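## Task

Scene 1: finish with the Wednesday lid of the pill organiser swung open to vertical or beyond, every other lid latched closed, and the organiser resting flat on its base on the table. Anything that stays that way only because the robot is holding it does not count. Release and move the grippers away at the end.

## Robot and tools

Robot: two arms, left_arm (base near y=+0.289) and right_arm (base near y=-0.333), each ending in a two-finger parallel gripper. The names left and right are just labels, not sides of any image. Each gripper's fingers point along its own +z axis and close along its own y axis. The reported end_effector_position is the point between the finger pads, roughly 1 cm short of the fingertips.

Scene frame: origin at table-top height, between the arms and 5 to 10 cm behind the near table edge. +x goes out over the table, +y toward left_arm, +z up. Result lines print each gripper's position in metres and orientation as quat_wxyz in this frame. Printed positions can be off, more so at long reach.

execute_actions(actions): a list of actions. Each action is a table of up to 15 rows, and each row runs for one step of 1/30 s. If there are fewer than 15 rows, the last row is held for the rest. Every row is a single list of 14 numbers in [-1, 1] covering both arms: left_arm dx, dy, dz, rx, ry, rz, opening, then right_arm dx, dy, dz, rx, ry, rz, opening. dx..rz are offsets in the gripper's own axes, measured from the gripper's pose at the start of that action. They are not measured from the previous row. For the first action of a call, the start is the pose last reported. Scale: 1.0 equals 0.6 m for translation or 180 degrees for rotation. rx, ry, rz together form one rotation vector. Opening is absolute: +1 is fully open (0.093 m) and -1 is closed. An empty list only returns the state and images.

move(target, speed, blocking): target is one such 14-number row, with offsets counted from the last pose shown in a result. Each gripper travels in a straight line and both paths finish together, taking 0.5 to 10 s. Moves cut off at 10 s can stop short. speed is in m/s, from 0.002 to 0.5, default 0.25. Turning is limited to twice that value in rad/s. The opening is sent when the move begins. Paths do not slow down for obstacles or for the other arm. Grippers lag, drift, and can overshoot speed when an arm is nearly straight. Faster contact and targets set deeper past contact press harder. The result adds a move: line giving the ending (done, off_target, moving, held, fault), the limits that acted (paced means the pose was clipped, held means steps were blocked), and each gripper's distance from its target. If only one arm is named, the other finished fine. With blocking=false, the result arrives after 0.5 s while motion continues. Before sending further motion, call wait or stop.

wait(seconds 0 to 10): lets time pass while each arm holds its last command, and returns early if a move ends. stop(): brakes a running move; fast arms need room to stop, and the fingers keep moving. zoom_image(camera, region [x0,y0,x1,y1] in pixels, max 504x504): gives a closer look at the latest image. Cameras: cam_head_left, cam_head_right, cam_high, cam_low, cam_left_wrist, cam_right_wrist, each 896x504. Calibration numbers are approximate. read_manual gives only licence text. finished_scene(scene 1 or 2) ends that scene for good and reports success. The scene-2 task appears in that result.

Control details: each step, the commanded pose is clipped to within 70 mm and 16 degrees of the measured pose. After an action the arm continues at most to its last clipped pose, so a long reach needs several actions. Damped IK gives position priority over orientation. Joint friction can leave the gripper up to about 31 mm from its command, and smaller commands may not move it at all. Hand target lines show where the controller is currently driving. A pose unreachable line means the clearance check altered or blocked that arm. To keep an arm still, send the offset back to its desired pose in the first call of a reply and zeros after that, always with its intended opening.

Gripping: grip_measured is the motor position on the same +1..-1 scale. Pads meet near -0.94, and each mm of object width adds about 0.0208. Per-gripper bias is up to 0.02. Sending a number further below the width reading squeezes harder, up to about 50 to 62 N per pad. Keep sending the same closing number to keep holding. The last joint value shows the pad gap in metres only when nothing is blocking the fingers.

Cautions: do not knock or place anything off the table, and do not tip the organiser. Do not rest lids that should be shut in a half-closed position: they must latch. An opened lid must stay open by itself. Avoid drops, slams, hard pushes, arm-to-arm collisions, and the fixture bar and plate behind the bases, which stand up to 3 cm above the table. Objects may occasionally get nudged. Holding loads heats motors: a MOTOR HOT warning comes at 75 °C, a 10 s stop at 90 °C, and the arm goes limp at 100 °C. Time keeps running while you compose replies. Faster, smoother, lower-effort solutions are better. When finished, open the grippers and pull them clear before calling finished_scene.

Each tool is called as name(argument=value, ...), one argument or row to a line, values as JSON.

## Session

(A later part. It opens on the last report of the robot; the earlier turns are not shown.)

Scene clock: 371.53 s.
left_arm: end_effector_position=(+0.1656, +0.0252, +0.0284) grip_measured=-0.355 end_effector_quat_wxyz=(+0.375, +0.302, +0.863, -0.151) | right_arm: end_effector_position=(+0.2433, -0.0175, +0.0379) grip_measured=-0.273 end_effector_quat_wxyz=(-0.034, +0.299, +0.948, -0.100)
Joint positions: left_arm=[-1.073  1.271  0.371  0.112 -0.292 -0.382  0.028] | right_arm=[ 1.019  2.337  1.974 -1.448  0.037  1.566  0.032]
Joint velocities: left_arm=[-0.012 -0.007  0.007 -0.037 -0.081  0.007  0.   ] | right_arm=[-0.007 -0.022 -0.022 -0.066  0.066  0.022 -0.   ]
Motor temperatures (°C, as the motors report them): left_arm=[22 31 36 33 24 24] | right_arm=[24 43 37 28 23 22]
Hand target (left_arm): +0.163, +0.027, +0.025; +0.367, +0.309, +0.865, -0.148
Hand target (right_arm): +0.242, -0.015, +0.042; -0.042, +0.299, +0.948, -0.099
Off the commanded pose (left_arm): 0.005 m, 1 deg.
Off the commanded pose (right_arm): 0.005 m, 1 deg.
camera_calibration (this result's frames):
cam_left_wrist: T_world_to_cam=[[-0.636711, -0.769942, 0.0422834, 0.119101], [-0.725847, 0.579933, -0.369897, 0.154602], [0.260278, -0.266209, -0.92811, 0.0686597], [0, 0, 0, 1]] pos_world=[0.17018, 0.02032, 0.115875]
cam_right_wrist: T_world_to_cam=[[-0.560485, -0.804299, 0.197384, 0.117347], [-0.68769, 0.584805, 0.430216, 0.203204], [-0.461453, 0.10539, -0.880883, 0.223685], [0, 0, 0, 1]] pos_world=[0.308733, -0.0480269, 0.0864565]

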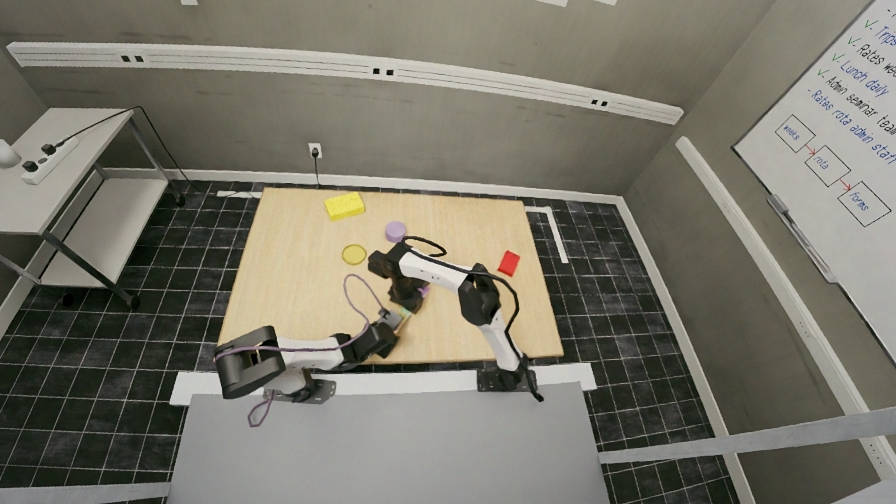

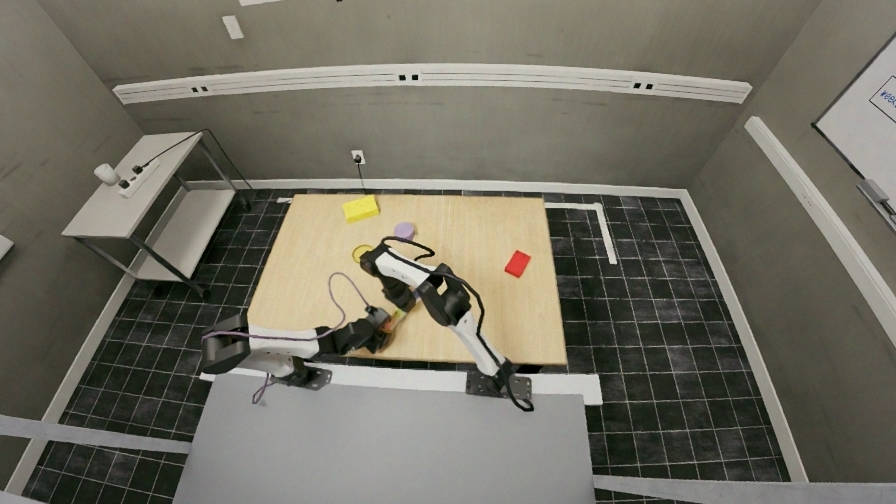

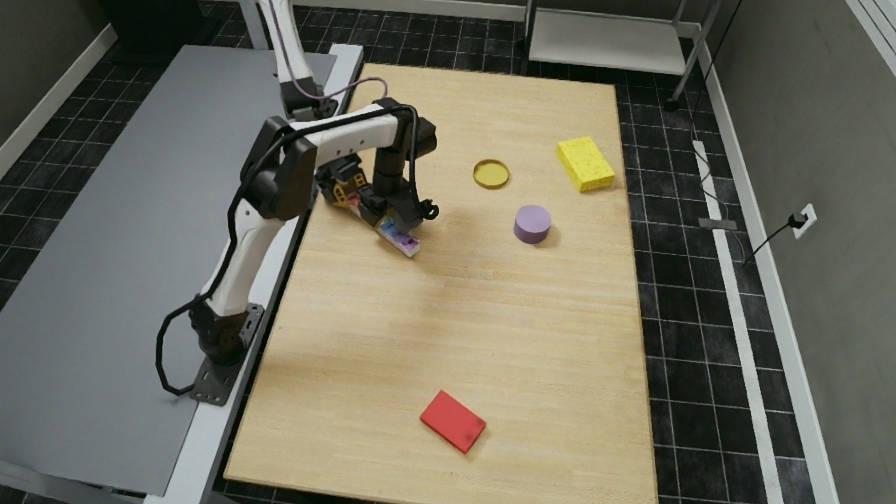

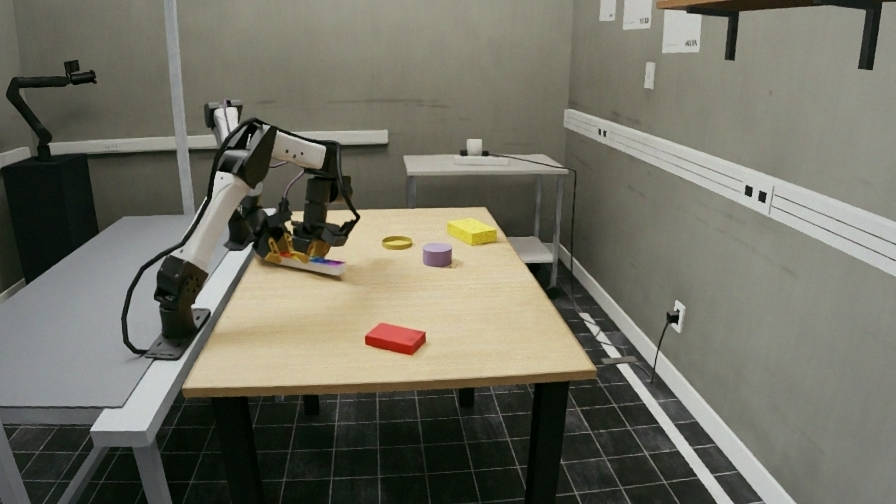

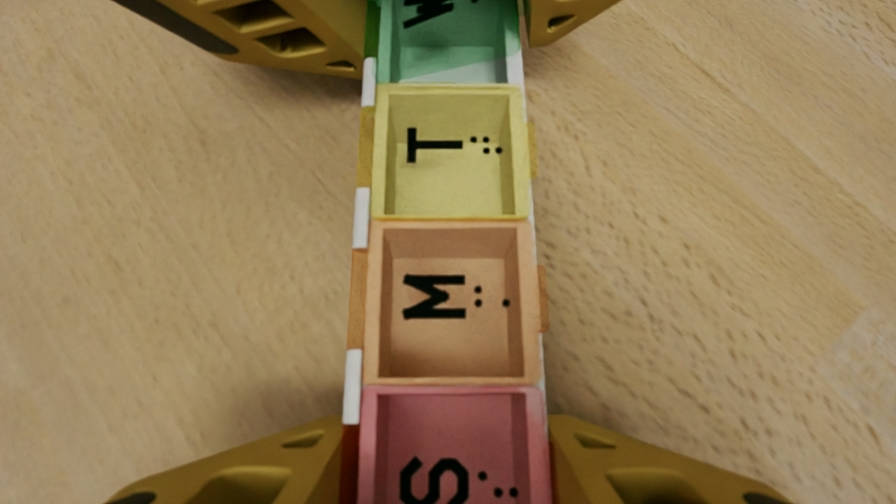

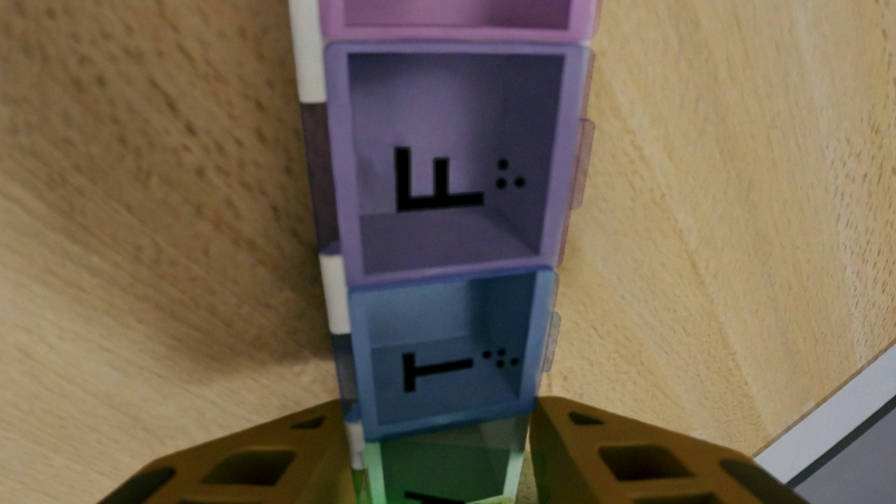

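move(
  target=[0.0077, 0, 0, 0.0014, 0.0061, 0.0034, -0.37, 0, 0.0042, 0.0195, 0, 0, 0, -0.275],
  speed=0.02,
)

Scene clock: 392.83 s.
left_arm: end_effector_position=(+0.1653, +0.0246, +0.0287) grip_measured=-0.355 end_effector_quat_wxyz=(+0.375, +0.302, +0.863, -0.153) | right_arm: end_effector_position=(+0.2431, -0.0183, +0.0339) grip_measured=-0.273 end_effector_quat_wxyz=(-0.033, +0.298, +0.949, -0.101)
Joint positions: left_arm=[-1.073  1.271  0.371  0.114 -0.288 -0.384  0.028] | right_arm=[ 1.019  2.337  1.957 -1.434  0.04   1.565  0.032]
Joint velocities: left_arm=[-0.007 -0.002  0.007  0.051  0.037  0.11   0.001] | right_arm=[ 0.002  0.007 -0.017 -0.022  0.095 -0.007 -0.   ]
Motor temperatures (°C, as the motors report them): left_arm=[22 30 36 34 24 24] | right_arm=[24 46 37 28 23 22]
Hand target (left_arm): +0.163, +0.027, +0.025; +0.367, +0.309, +0.865, -0.148
Hand target (right_arm): +0.243, -0.018, +0.026; -0.034, +0.299, +0.948, -0.100
Off the commanded pose (left_arm): 0.005 m, 1 deg.
Off the commanded pose (right_arm): 0.008 m, 0 deg.
move: done
camera_calibration (this result's frames):
cam_left_wrist: T_world_to_cam=[[-0.637745, -0.768837, 0.0465847, 0.118383], [-0.725782, 0.579577, -0.370583, 0.154874], [0.257918, -0.270148, -0.92763, 0.0692519], [0, 0, 0, 1]] pos_world=[0.170042, 0.0199641, 0.116119]
cam_right_wrist: T_world_to_cam=[[-0.559912, -0.804326, 0.198896, 0.117184], [-0.688956, 0.585311, 0.427493, 0.205721], [-0.460259, 0.102328, -0.881868, 0.219826], [0, 0, 0, 1]] pos_world=[0.308523, -0.0486511, 0.0826055]

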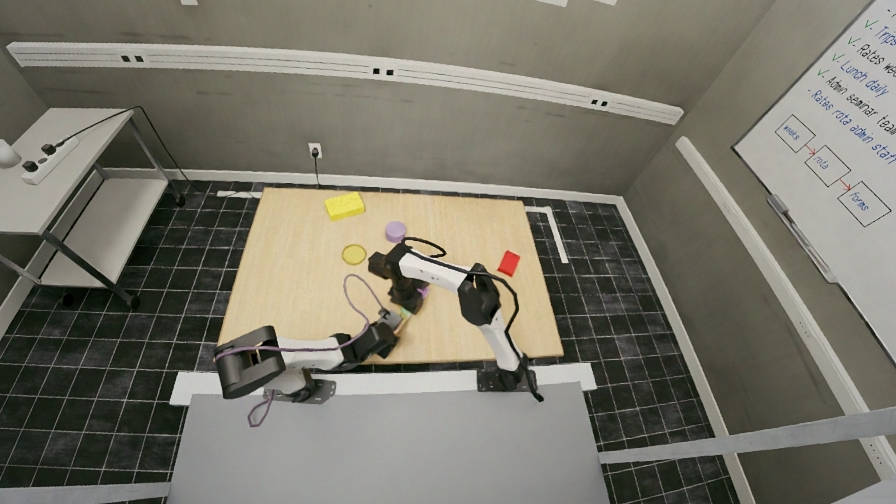

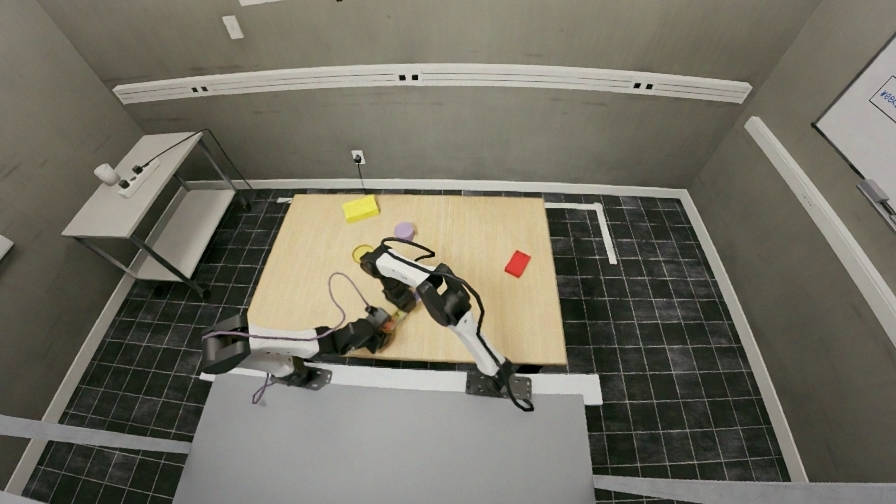

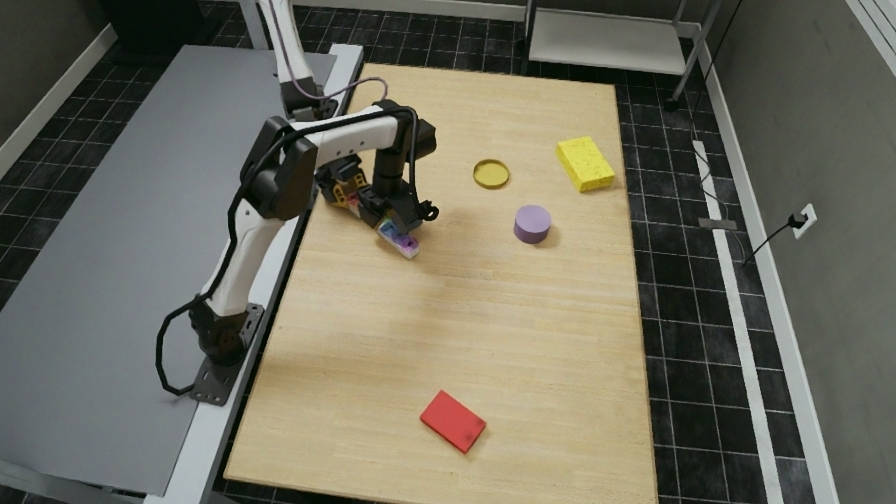

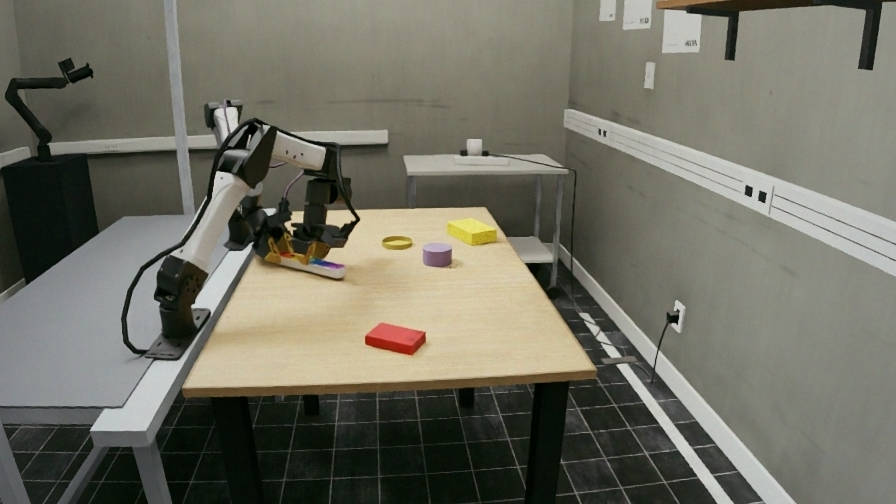

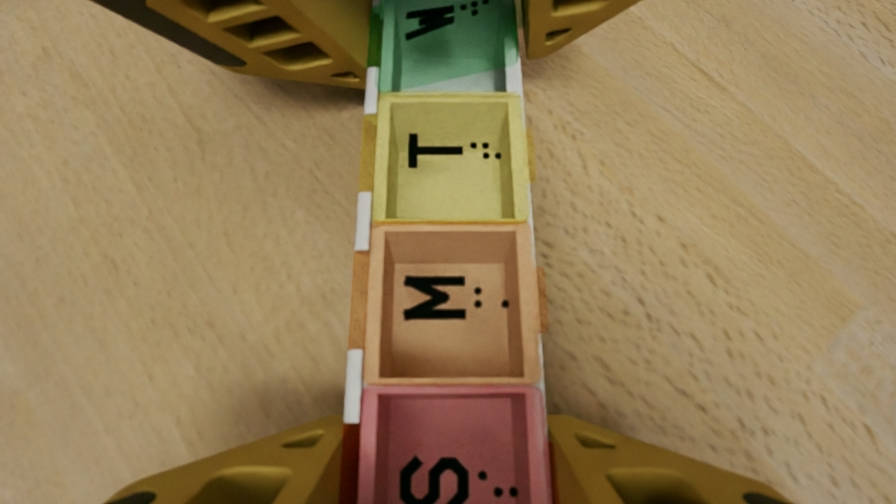

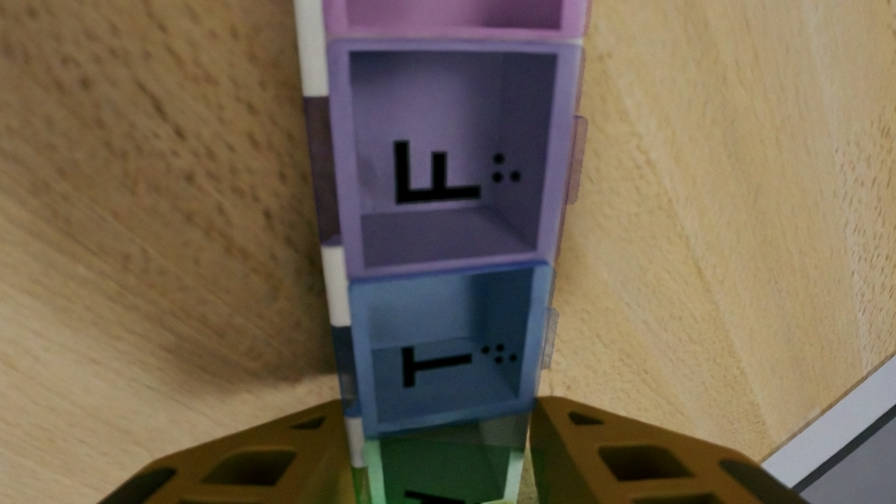

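zoom_image(
  camera="cam_low",
  region=[240, 215, 370, 290],
)

Region (240, 215, 370, 290) of cam_low's 896x504 image, scaled by 3.877, with more detail than that image has; it fills the top 291 rows of this view, and the rest is white.

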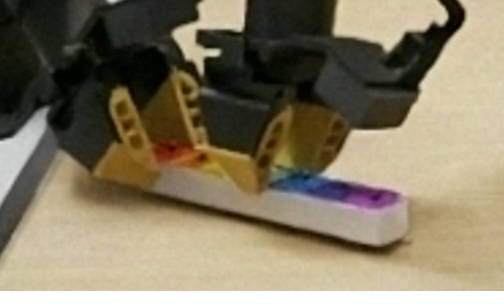

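execute_actions(
  actions=[
    [[0.0085,0.0007,0.001,0.0014,0.0061,0.0034,-0.37,0,0.003,-0.002,0,0,0,-0.275],[0.009,0.0008,0.0015,0.0014,0.0061,0.0034,-0.37,0,0.005,-0.004,0,0,0,-0.275],[0.010,0.0009,0.002,0.0014,0.0061,0.0034,-0.37,0,0.007,-0.006,0,0,0,-0.27],[0.011,0.001,0.0025,0.0014,0.0061,0.0034,-0.37,0,0.009,-0.007,0,0,0,-0.26],[0.012,0.0011,0.003,0.0014,0.0061,0.0034,-0.37,0,0.010,-0.008,0,0,0,-0.25],[0.0125,0.0011,0.0035,0.0014,0.0061,0.0034,-0.37,0,0.011,-0.009,0,0,0,-0.235],[0.0132,0.0011,0.004,0.0014,0.0061,0.0034,-0.37,0,0.012,-0.010,0,0,0,-0.22],[0.0132,0.0011,0.0045,0.0014,0.0061,0.0034,-0.37,0,0.013,-0.011,0,0,0,-0.20],[0.0132,0.0011,0.0045,0.0014,0.0061,0.0034,-0.37,0,0.014,-0.012,0,0,0,-0.18],[0.0132,0.0011,0.0045,0.0014,0.0061,0.0034,-0.37,0,0.015,-0.013,0,0,0,-0.16],[0.0132,0.0011,0.0045,0.0014,0.0061,0.0034,-0.37,0,0.0155,-0.014,0,0,0,-0.14],[0.0132,0.0011,0.0045,0.0014,0.0061,0.0034,-0.37,0,0.016,-0.015,0,0,0,-0.12],[0.0132,0.0011,0.0045,0.0014,0.0061,0.0034,-0.37,0,0.0165,-0.016,0,0,0,-0.10],[0.0132,0.0011,0.0045,0.0014,0.0061,0.0034,-0.37,0,0.017,-0.017,0,0,0,-0.09],[0.0132,0.0011,0.0045,0.0014,0.0061,0.0034,-0.37,0,0.017,-0.0183,0,0,0,-0.08]],
  ],
)

wait(
  seconds=0.5,
)

Scene clock: 413.80 s.
left_arm: end_effector_position=(+0.1649, +0.0242, +0.0286) grip_measured=-0.355 end_effector_quat_wxyz=(+0.374, +0.303, +0.863, -0.154) | right_arm: end_effector_position=(+0.2497, -0.0098, +0.0442) grip_measured=-0.088 end_effector_quat_wxyz=(-0.031, +0.299, +0.949, -0.094)
Joint positions: left_arm=[-1.073  1.271  0.371  0.114 -0.285 -0.384  0.028] | right_arm=[ 1.019  2.368  2.055 -1.485  0.039  1.565  0.041]
Joint velocities: left_arm=[-0.012 -0.012  0.017 -0.022  0.066 -0.022 -0.001] | right_arm=[-0.002  0.051  0.178 -0.022 -0.007 -0.007  0.01 ]
Motor temperatures (°C, as the motors report them): left_arm=[22 30 36 34 24 24] | right_arm=[24 49 35 27 23 22]
Hand target (left_arm): +0.163, +0.027, +0.021; +0.367, +0.309, +0.865, -0.150
Hand target (right_arm): +0.250, -0.009, +0.042; -0.033, +0.298, +0.949, -0.101
Off the commanded pose (left_arm): 0.008 m, 1 deg.
Off the commanded pose (right_arm): 0.002 m, 1 deg.
camera_calibration (this result's frames):
cam_left_wrist: T_world_to_cam=[[-0.639308, -0.767409, 0.0486606, 0.118037], [-0.725229, 0.580715, -0.369882, 0.154636], [0.255593, -0.271758, -0.927804, 0.0696277], [0, 0, 0, 1]] pos_world=[0.169813, 0.019705, 0.116054]
cam_right_wrist: T_world_to_cam=[[-0.562012, -0.806248, 0.18468, 0.126797], [-0.692059, 0.580645, 0.428842, 0.201517], [-0.452986, 0.113205, -0.884301, 0.229476], [0, 0, 0, 1]] pos_world=[0.314672, -0.0407584, 0.0930901]

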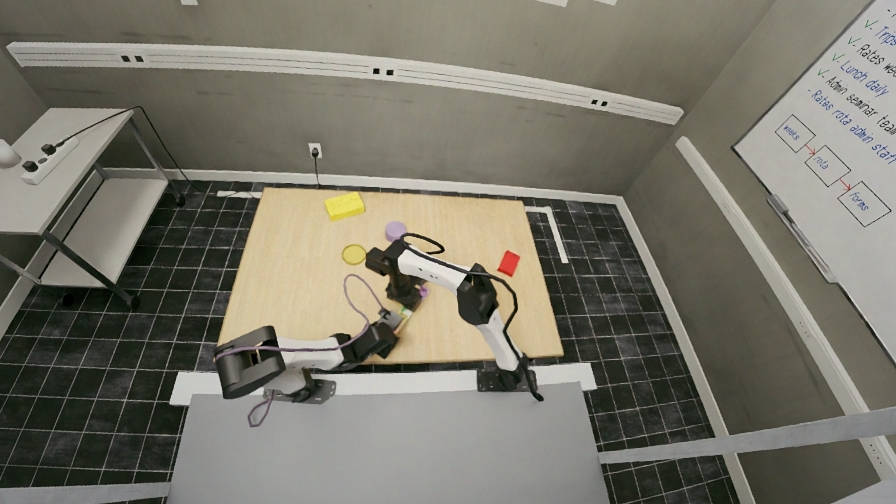

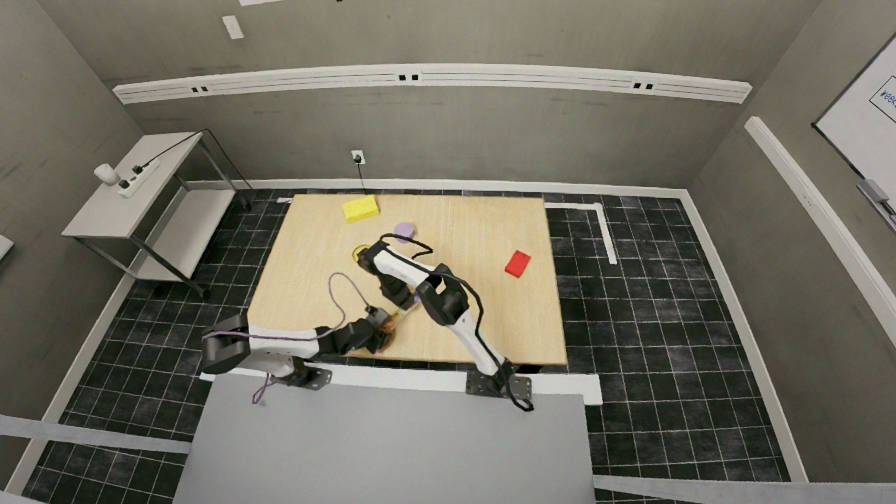

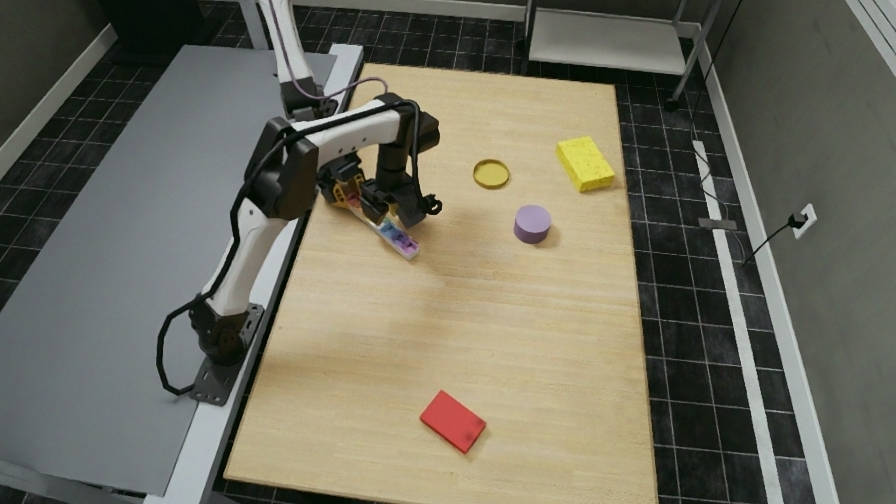

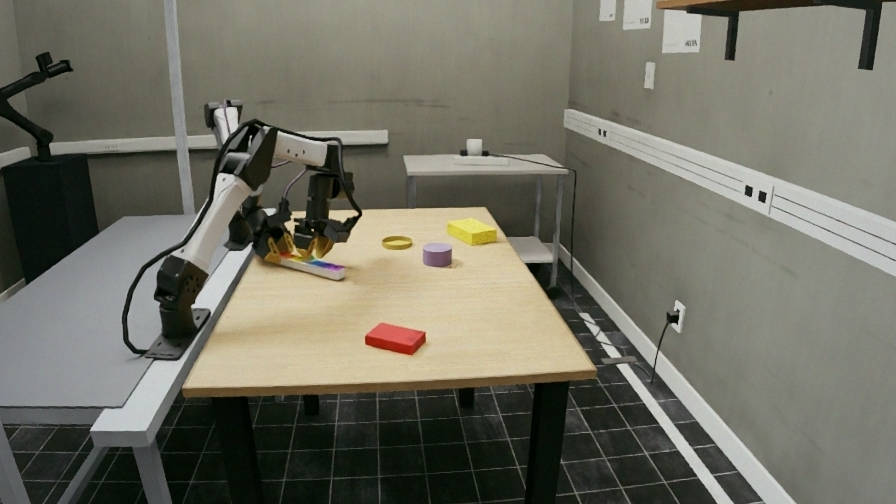

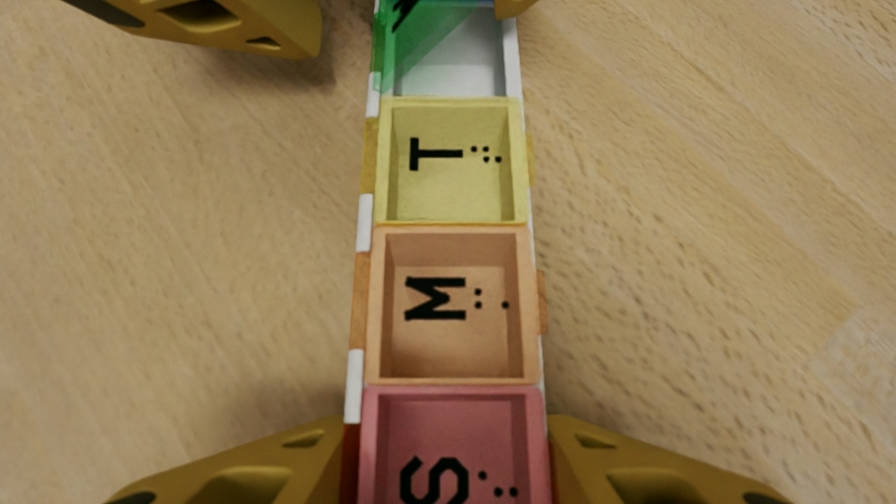

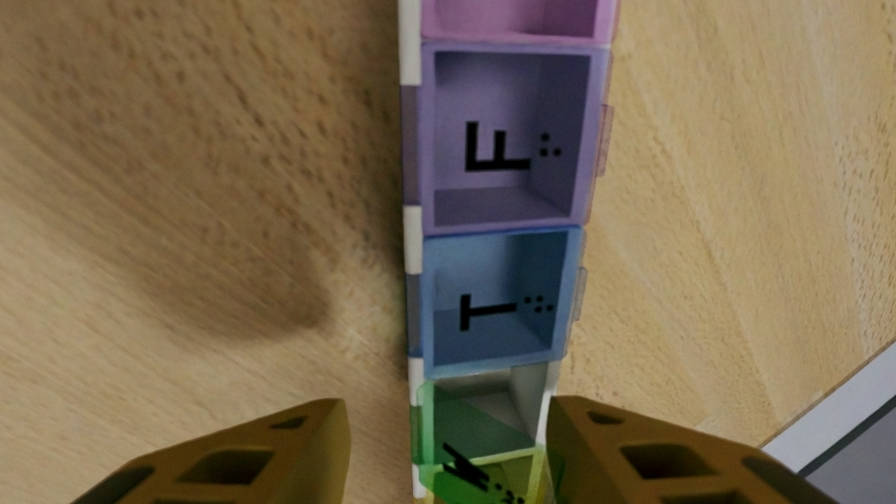

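Scene clock: 414.30 s.
left_arm: end_effector_position=(+0.1642, +0.0237, +0.0284) grip_measured=-0.355 end_effector_quat_wxyz=(+0.372, +0.304, +0.863, -0.156) | right_arm: end_effector_position=(+0.2500, -0.0094, +0.0442) grip_measured=-0.082 end_effector_quat_wxyz=(-0.032, +0.299, +0.949, -0.095)
Joint positions: left_arm=[-1.073  1.271  0.371  0.114 -0.28  -0.384  0.028] | right_arm=[ 1.019  2.374  2.064 -1.491  0.039  1.565  0.041]
Joint velocities: left_arm=[ 0.012 -0.007 -0.012 -0.081  0.11   0.066 -0.001] | right_arm=[-0.002 -0.007 -0.022  0.037 -0.095  0.051  0.   ]
Motor temperatures (°C, as the motors report them): left_arm=[22 30 36 34 24 24] | right_arm=[24 49 35 27 23 22]
Hand target (left_arm): +0.163, +0.027, +0.021; +0.367, +0.309, +0.865, -0.150
Hand target (right_arm): +0.250, -0.009, +0.042; -0.033, +0.298, +0.949, -0.101
Off the commanded pose (left_arm): 0.008 m, 1 deg.
Off the commanded pose (right_arm): 0.002 m, 1 deg.
wait: 0.50 s; at rest by 0.17 s
camera_calibration (this result's frames):
cam_left_wrist: T_world_to_cam=[[-0.641803, -0.765121, 0.0517597, 0.117532], [-0.724428, 0.582757, -0.368238, 0.154127], [0.251583, -0.273832, -0.92829, 0.0702073], [0, 0, 0, 1]] pos_world=[0.169423, 0.0193325, 0.115845]
cam_right_wrist: T_world_to_cam=[[-0.561689, -0.805955, 0.186927, 0.127116], [-0.69154, 0.581377, 0.428687, 0.20137], [-0.454177, 0.111522, -0.883904, 0.229821], [0, 0, 0, 1]] pos_world=[0.315035, -0.040252, 0.0930535]

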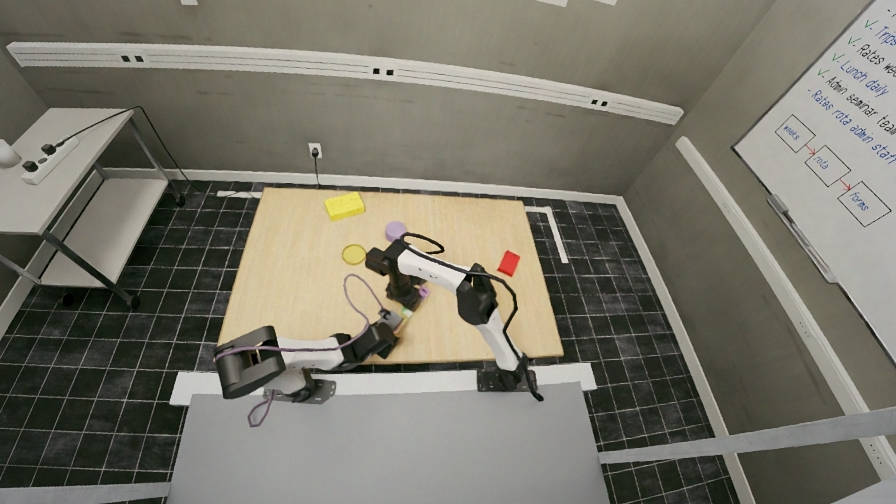

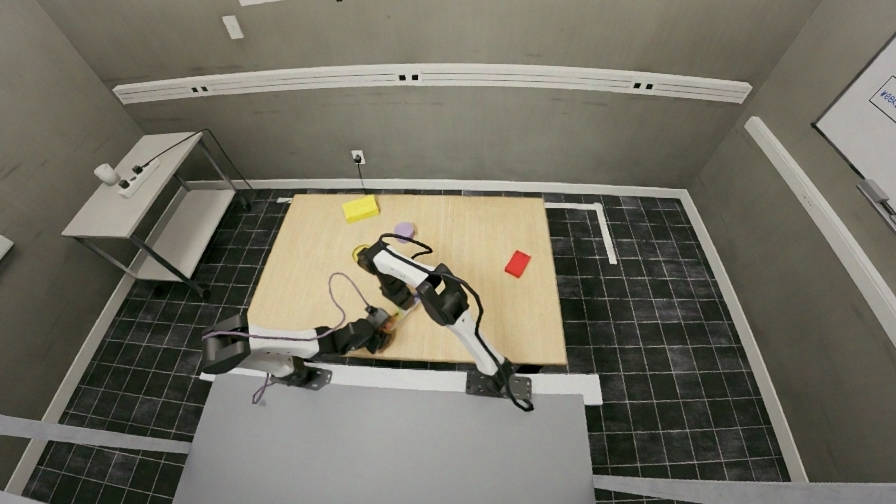

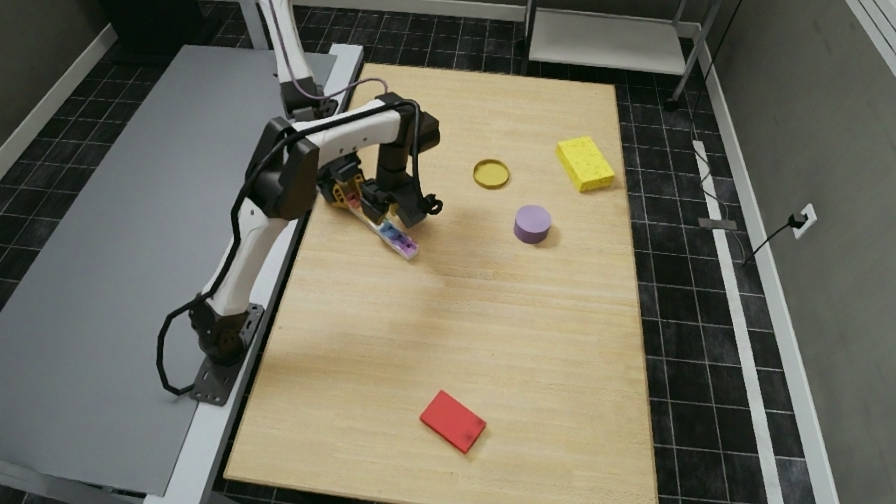

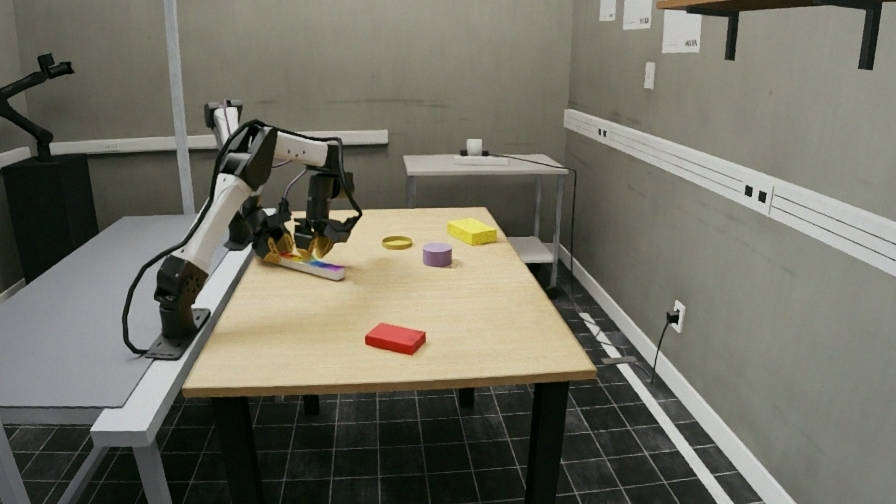

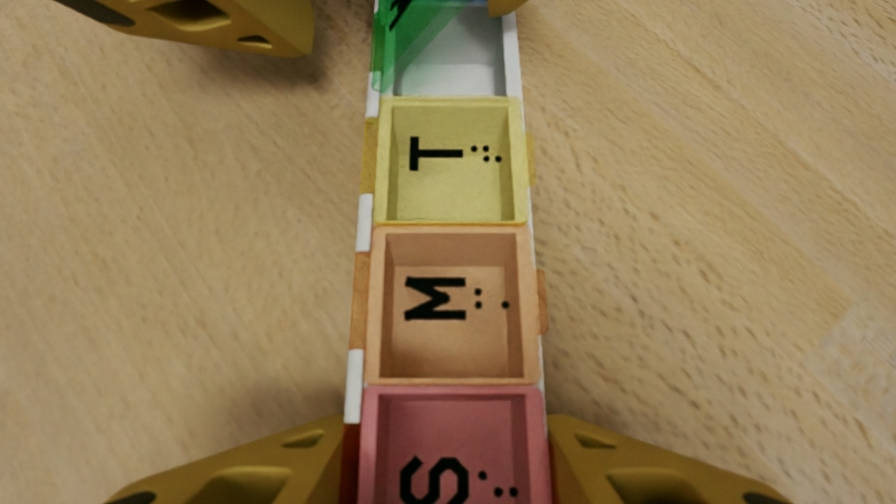

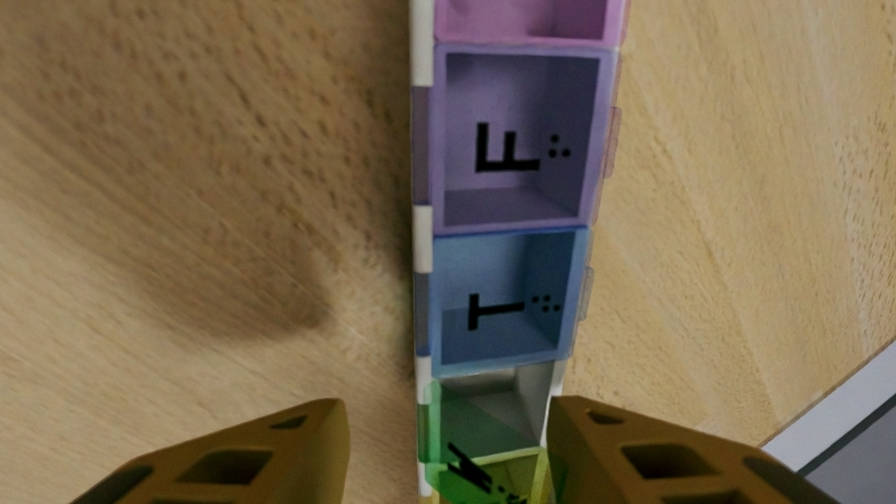

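move(
  target=[0.0124, 0.0034, 0.0045, -0.0024, 0.0053, 0.0038, -0.37, 0, 0.048, -0.0148, -0.0667, 0, 0, -0.08],
  speed=0.06,
)

Scene clock: 427.30 s.
left_arm: end_effector_position=(+0.1642, +0.0237, +0.0284) grip_measured=-0.355 end_effector_quat_wxyz=(+0.372, +0.304, +0.863, -0.156) | right_arm: end_effector_position=(+0.2655, +0.0120, +0.0471) grip_measured=-0.082 end_effector_quat_wxyz=(-0.004, +0.304, +0.953, -0.009)
Joint positions: left_arm=[-1.073  1.271  0.371  0.114 -0.28  -0.384  0.028] | right_arm=[ 1.019  2.289  1.95  -1.282  0.039  1.565  0.041]
Joint velocities: left_arm=[ 0.012 -0.012  0.012  0.066 -0.022  0.007  0.   ] | right_arm=[-0.017  0.002 -0.022  0.007 -0.081 -0.022  0.   ]
Motor temperatures (°C, as the motors report them): left_arm=[22 30 35 35 24 24] | right_arm=[24 50 36 27 23 22]
Hand target (left_arm): +0.163, +0.027, +0.021; +0.367, +0.309, +0.865, -0.148
Hand target (right_arm): +0.268, +0.015, +0.048; +0.001, +0.301, +0.954, +0.004
Off the commanded pose (left_arm): 0.008 m, 1 deg.
Off the commanded pose (right_arm): 0.004 m, 2 deg.
move: done
camera_calibration (this result's frames):
cam_left_wrist: T_world_to_cam=[[-0.641994, -0.764945, 0.0519983, 0.117493], [-0.724365, 0.582914, -0.368112, 0.154088], [0.251275, -0.273991, -0.928326, 0.0702518], [0, 0, 0, 1]] pos_world=[0.169393, 0.0193039, 0.115829]
cam_right_wrist: T_world_to_cam=[[-0.57763, -0.816266, 0.00737357, 0.165361], [-0.733337, 0.522871, 0.434538, 0.209961], [-0.358554, 0.245594, -0.900624, 0.210839], [0, 0, 0, 1]] pos_world=[0.325086, -0.0265851, 0.0974319]

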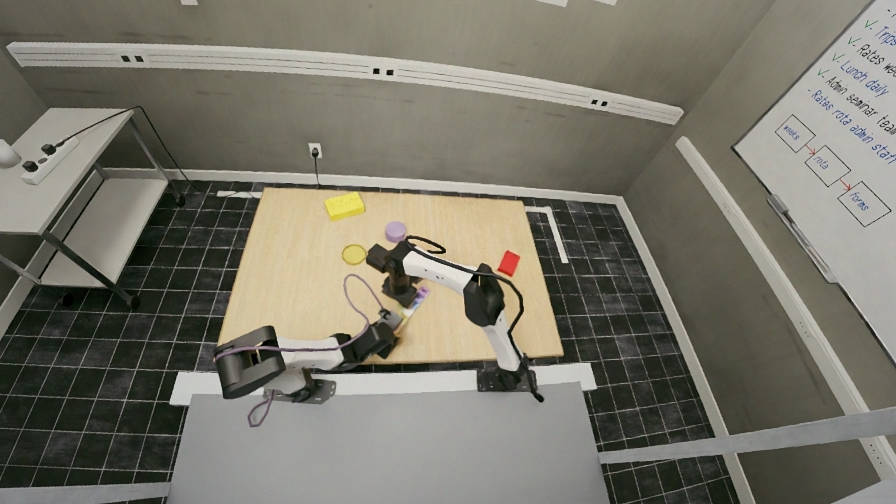

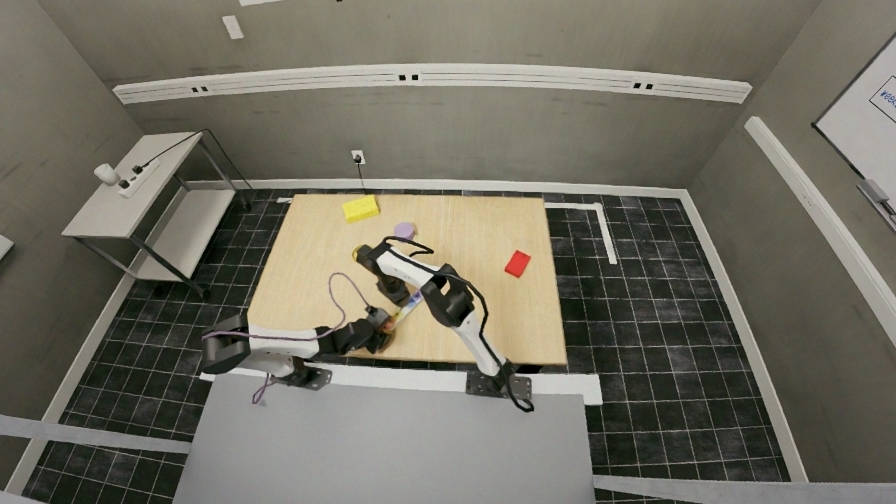

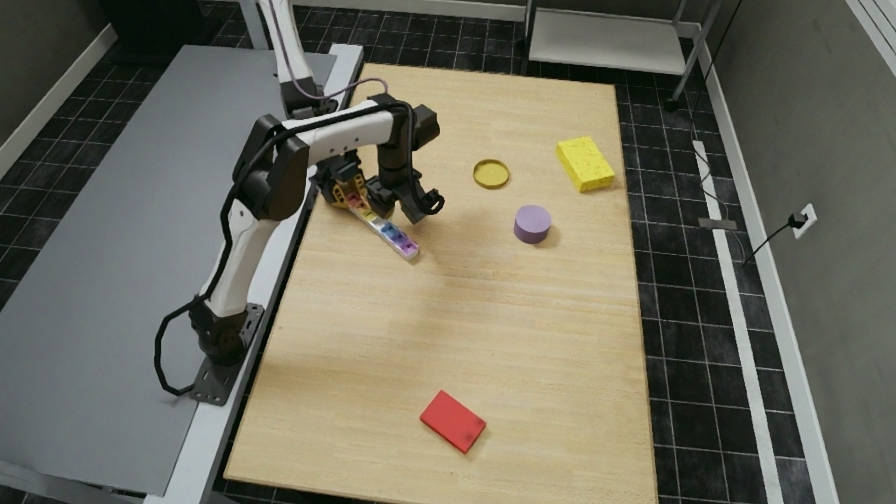

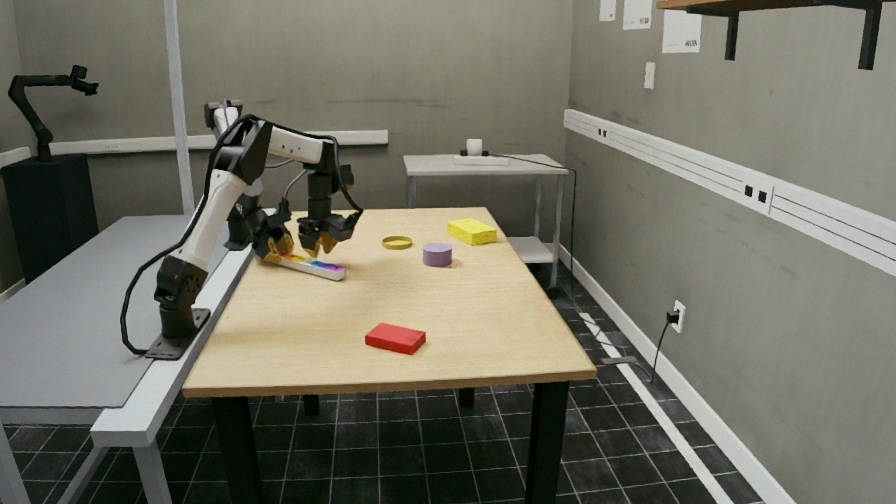

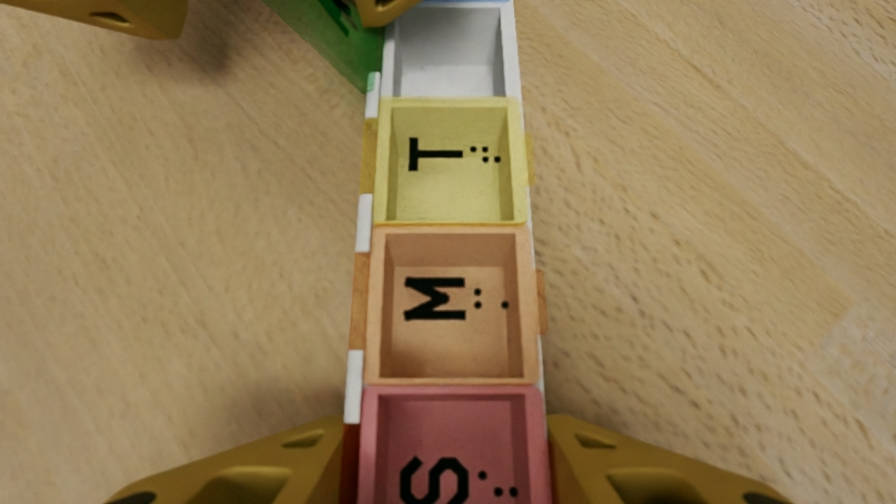

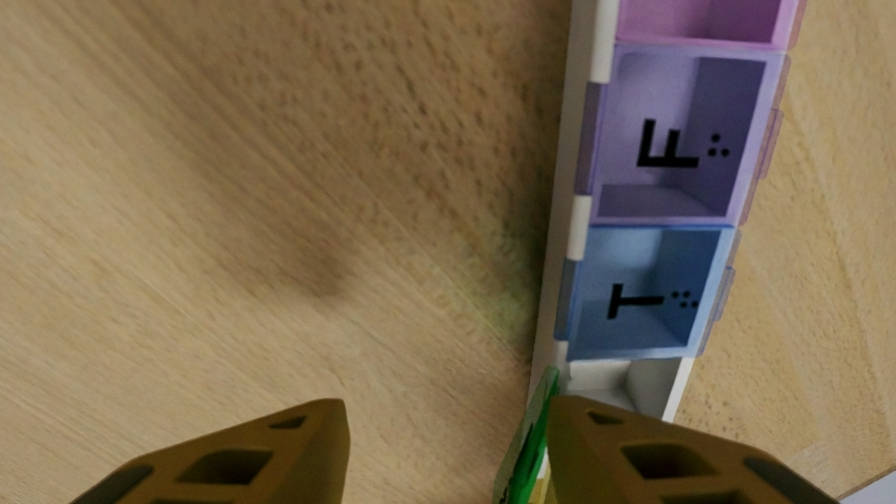

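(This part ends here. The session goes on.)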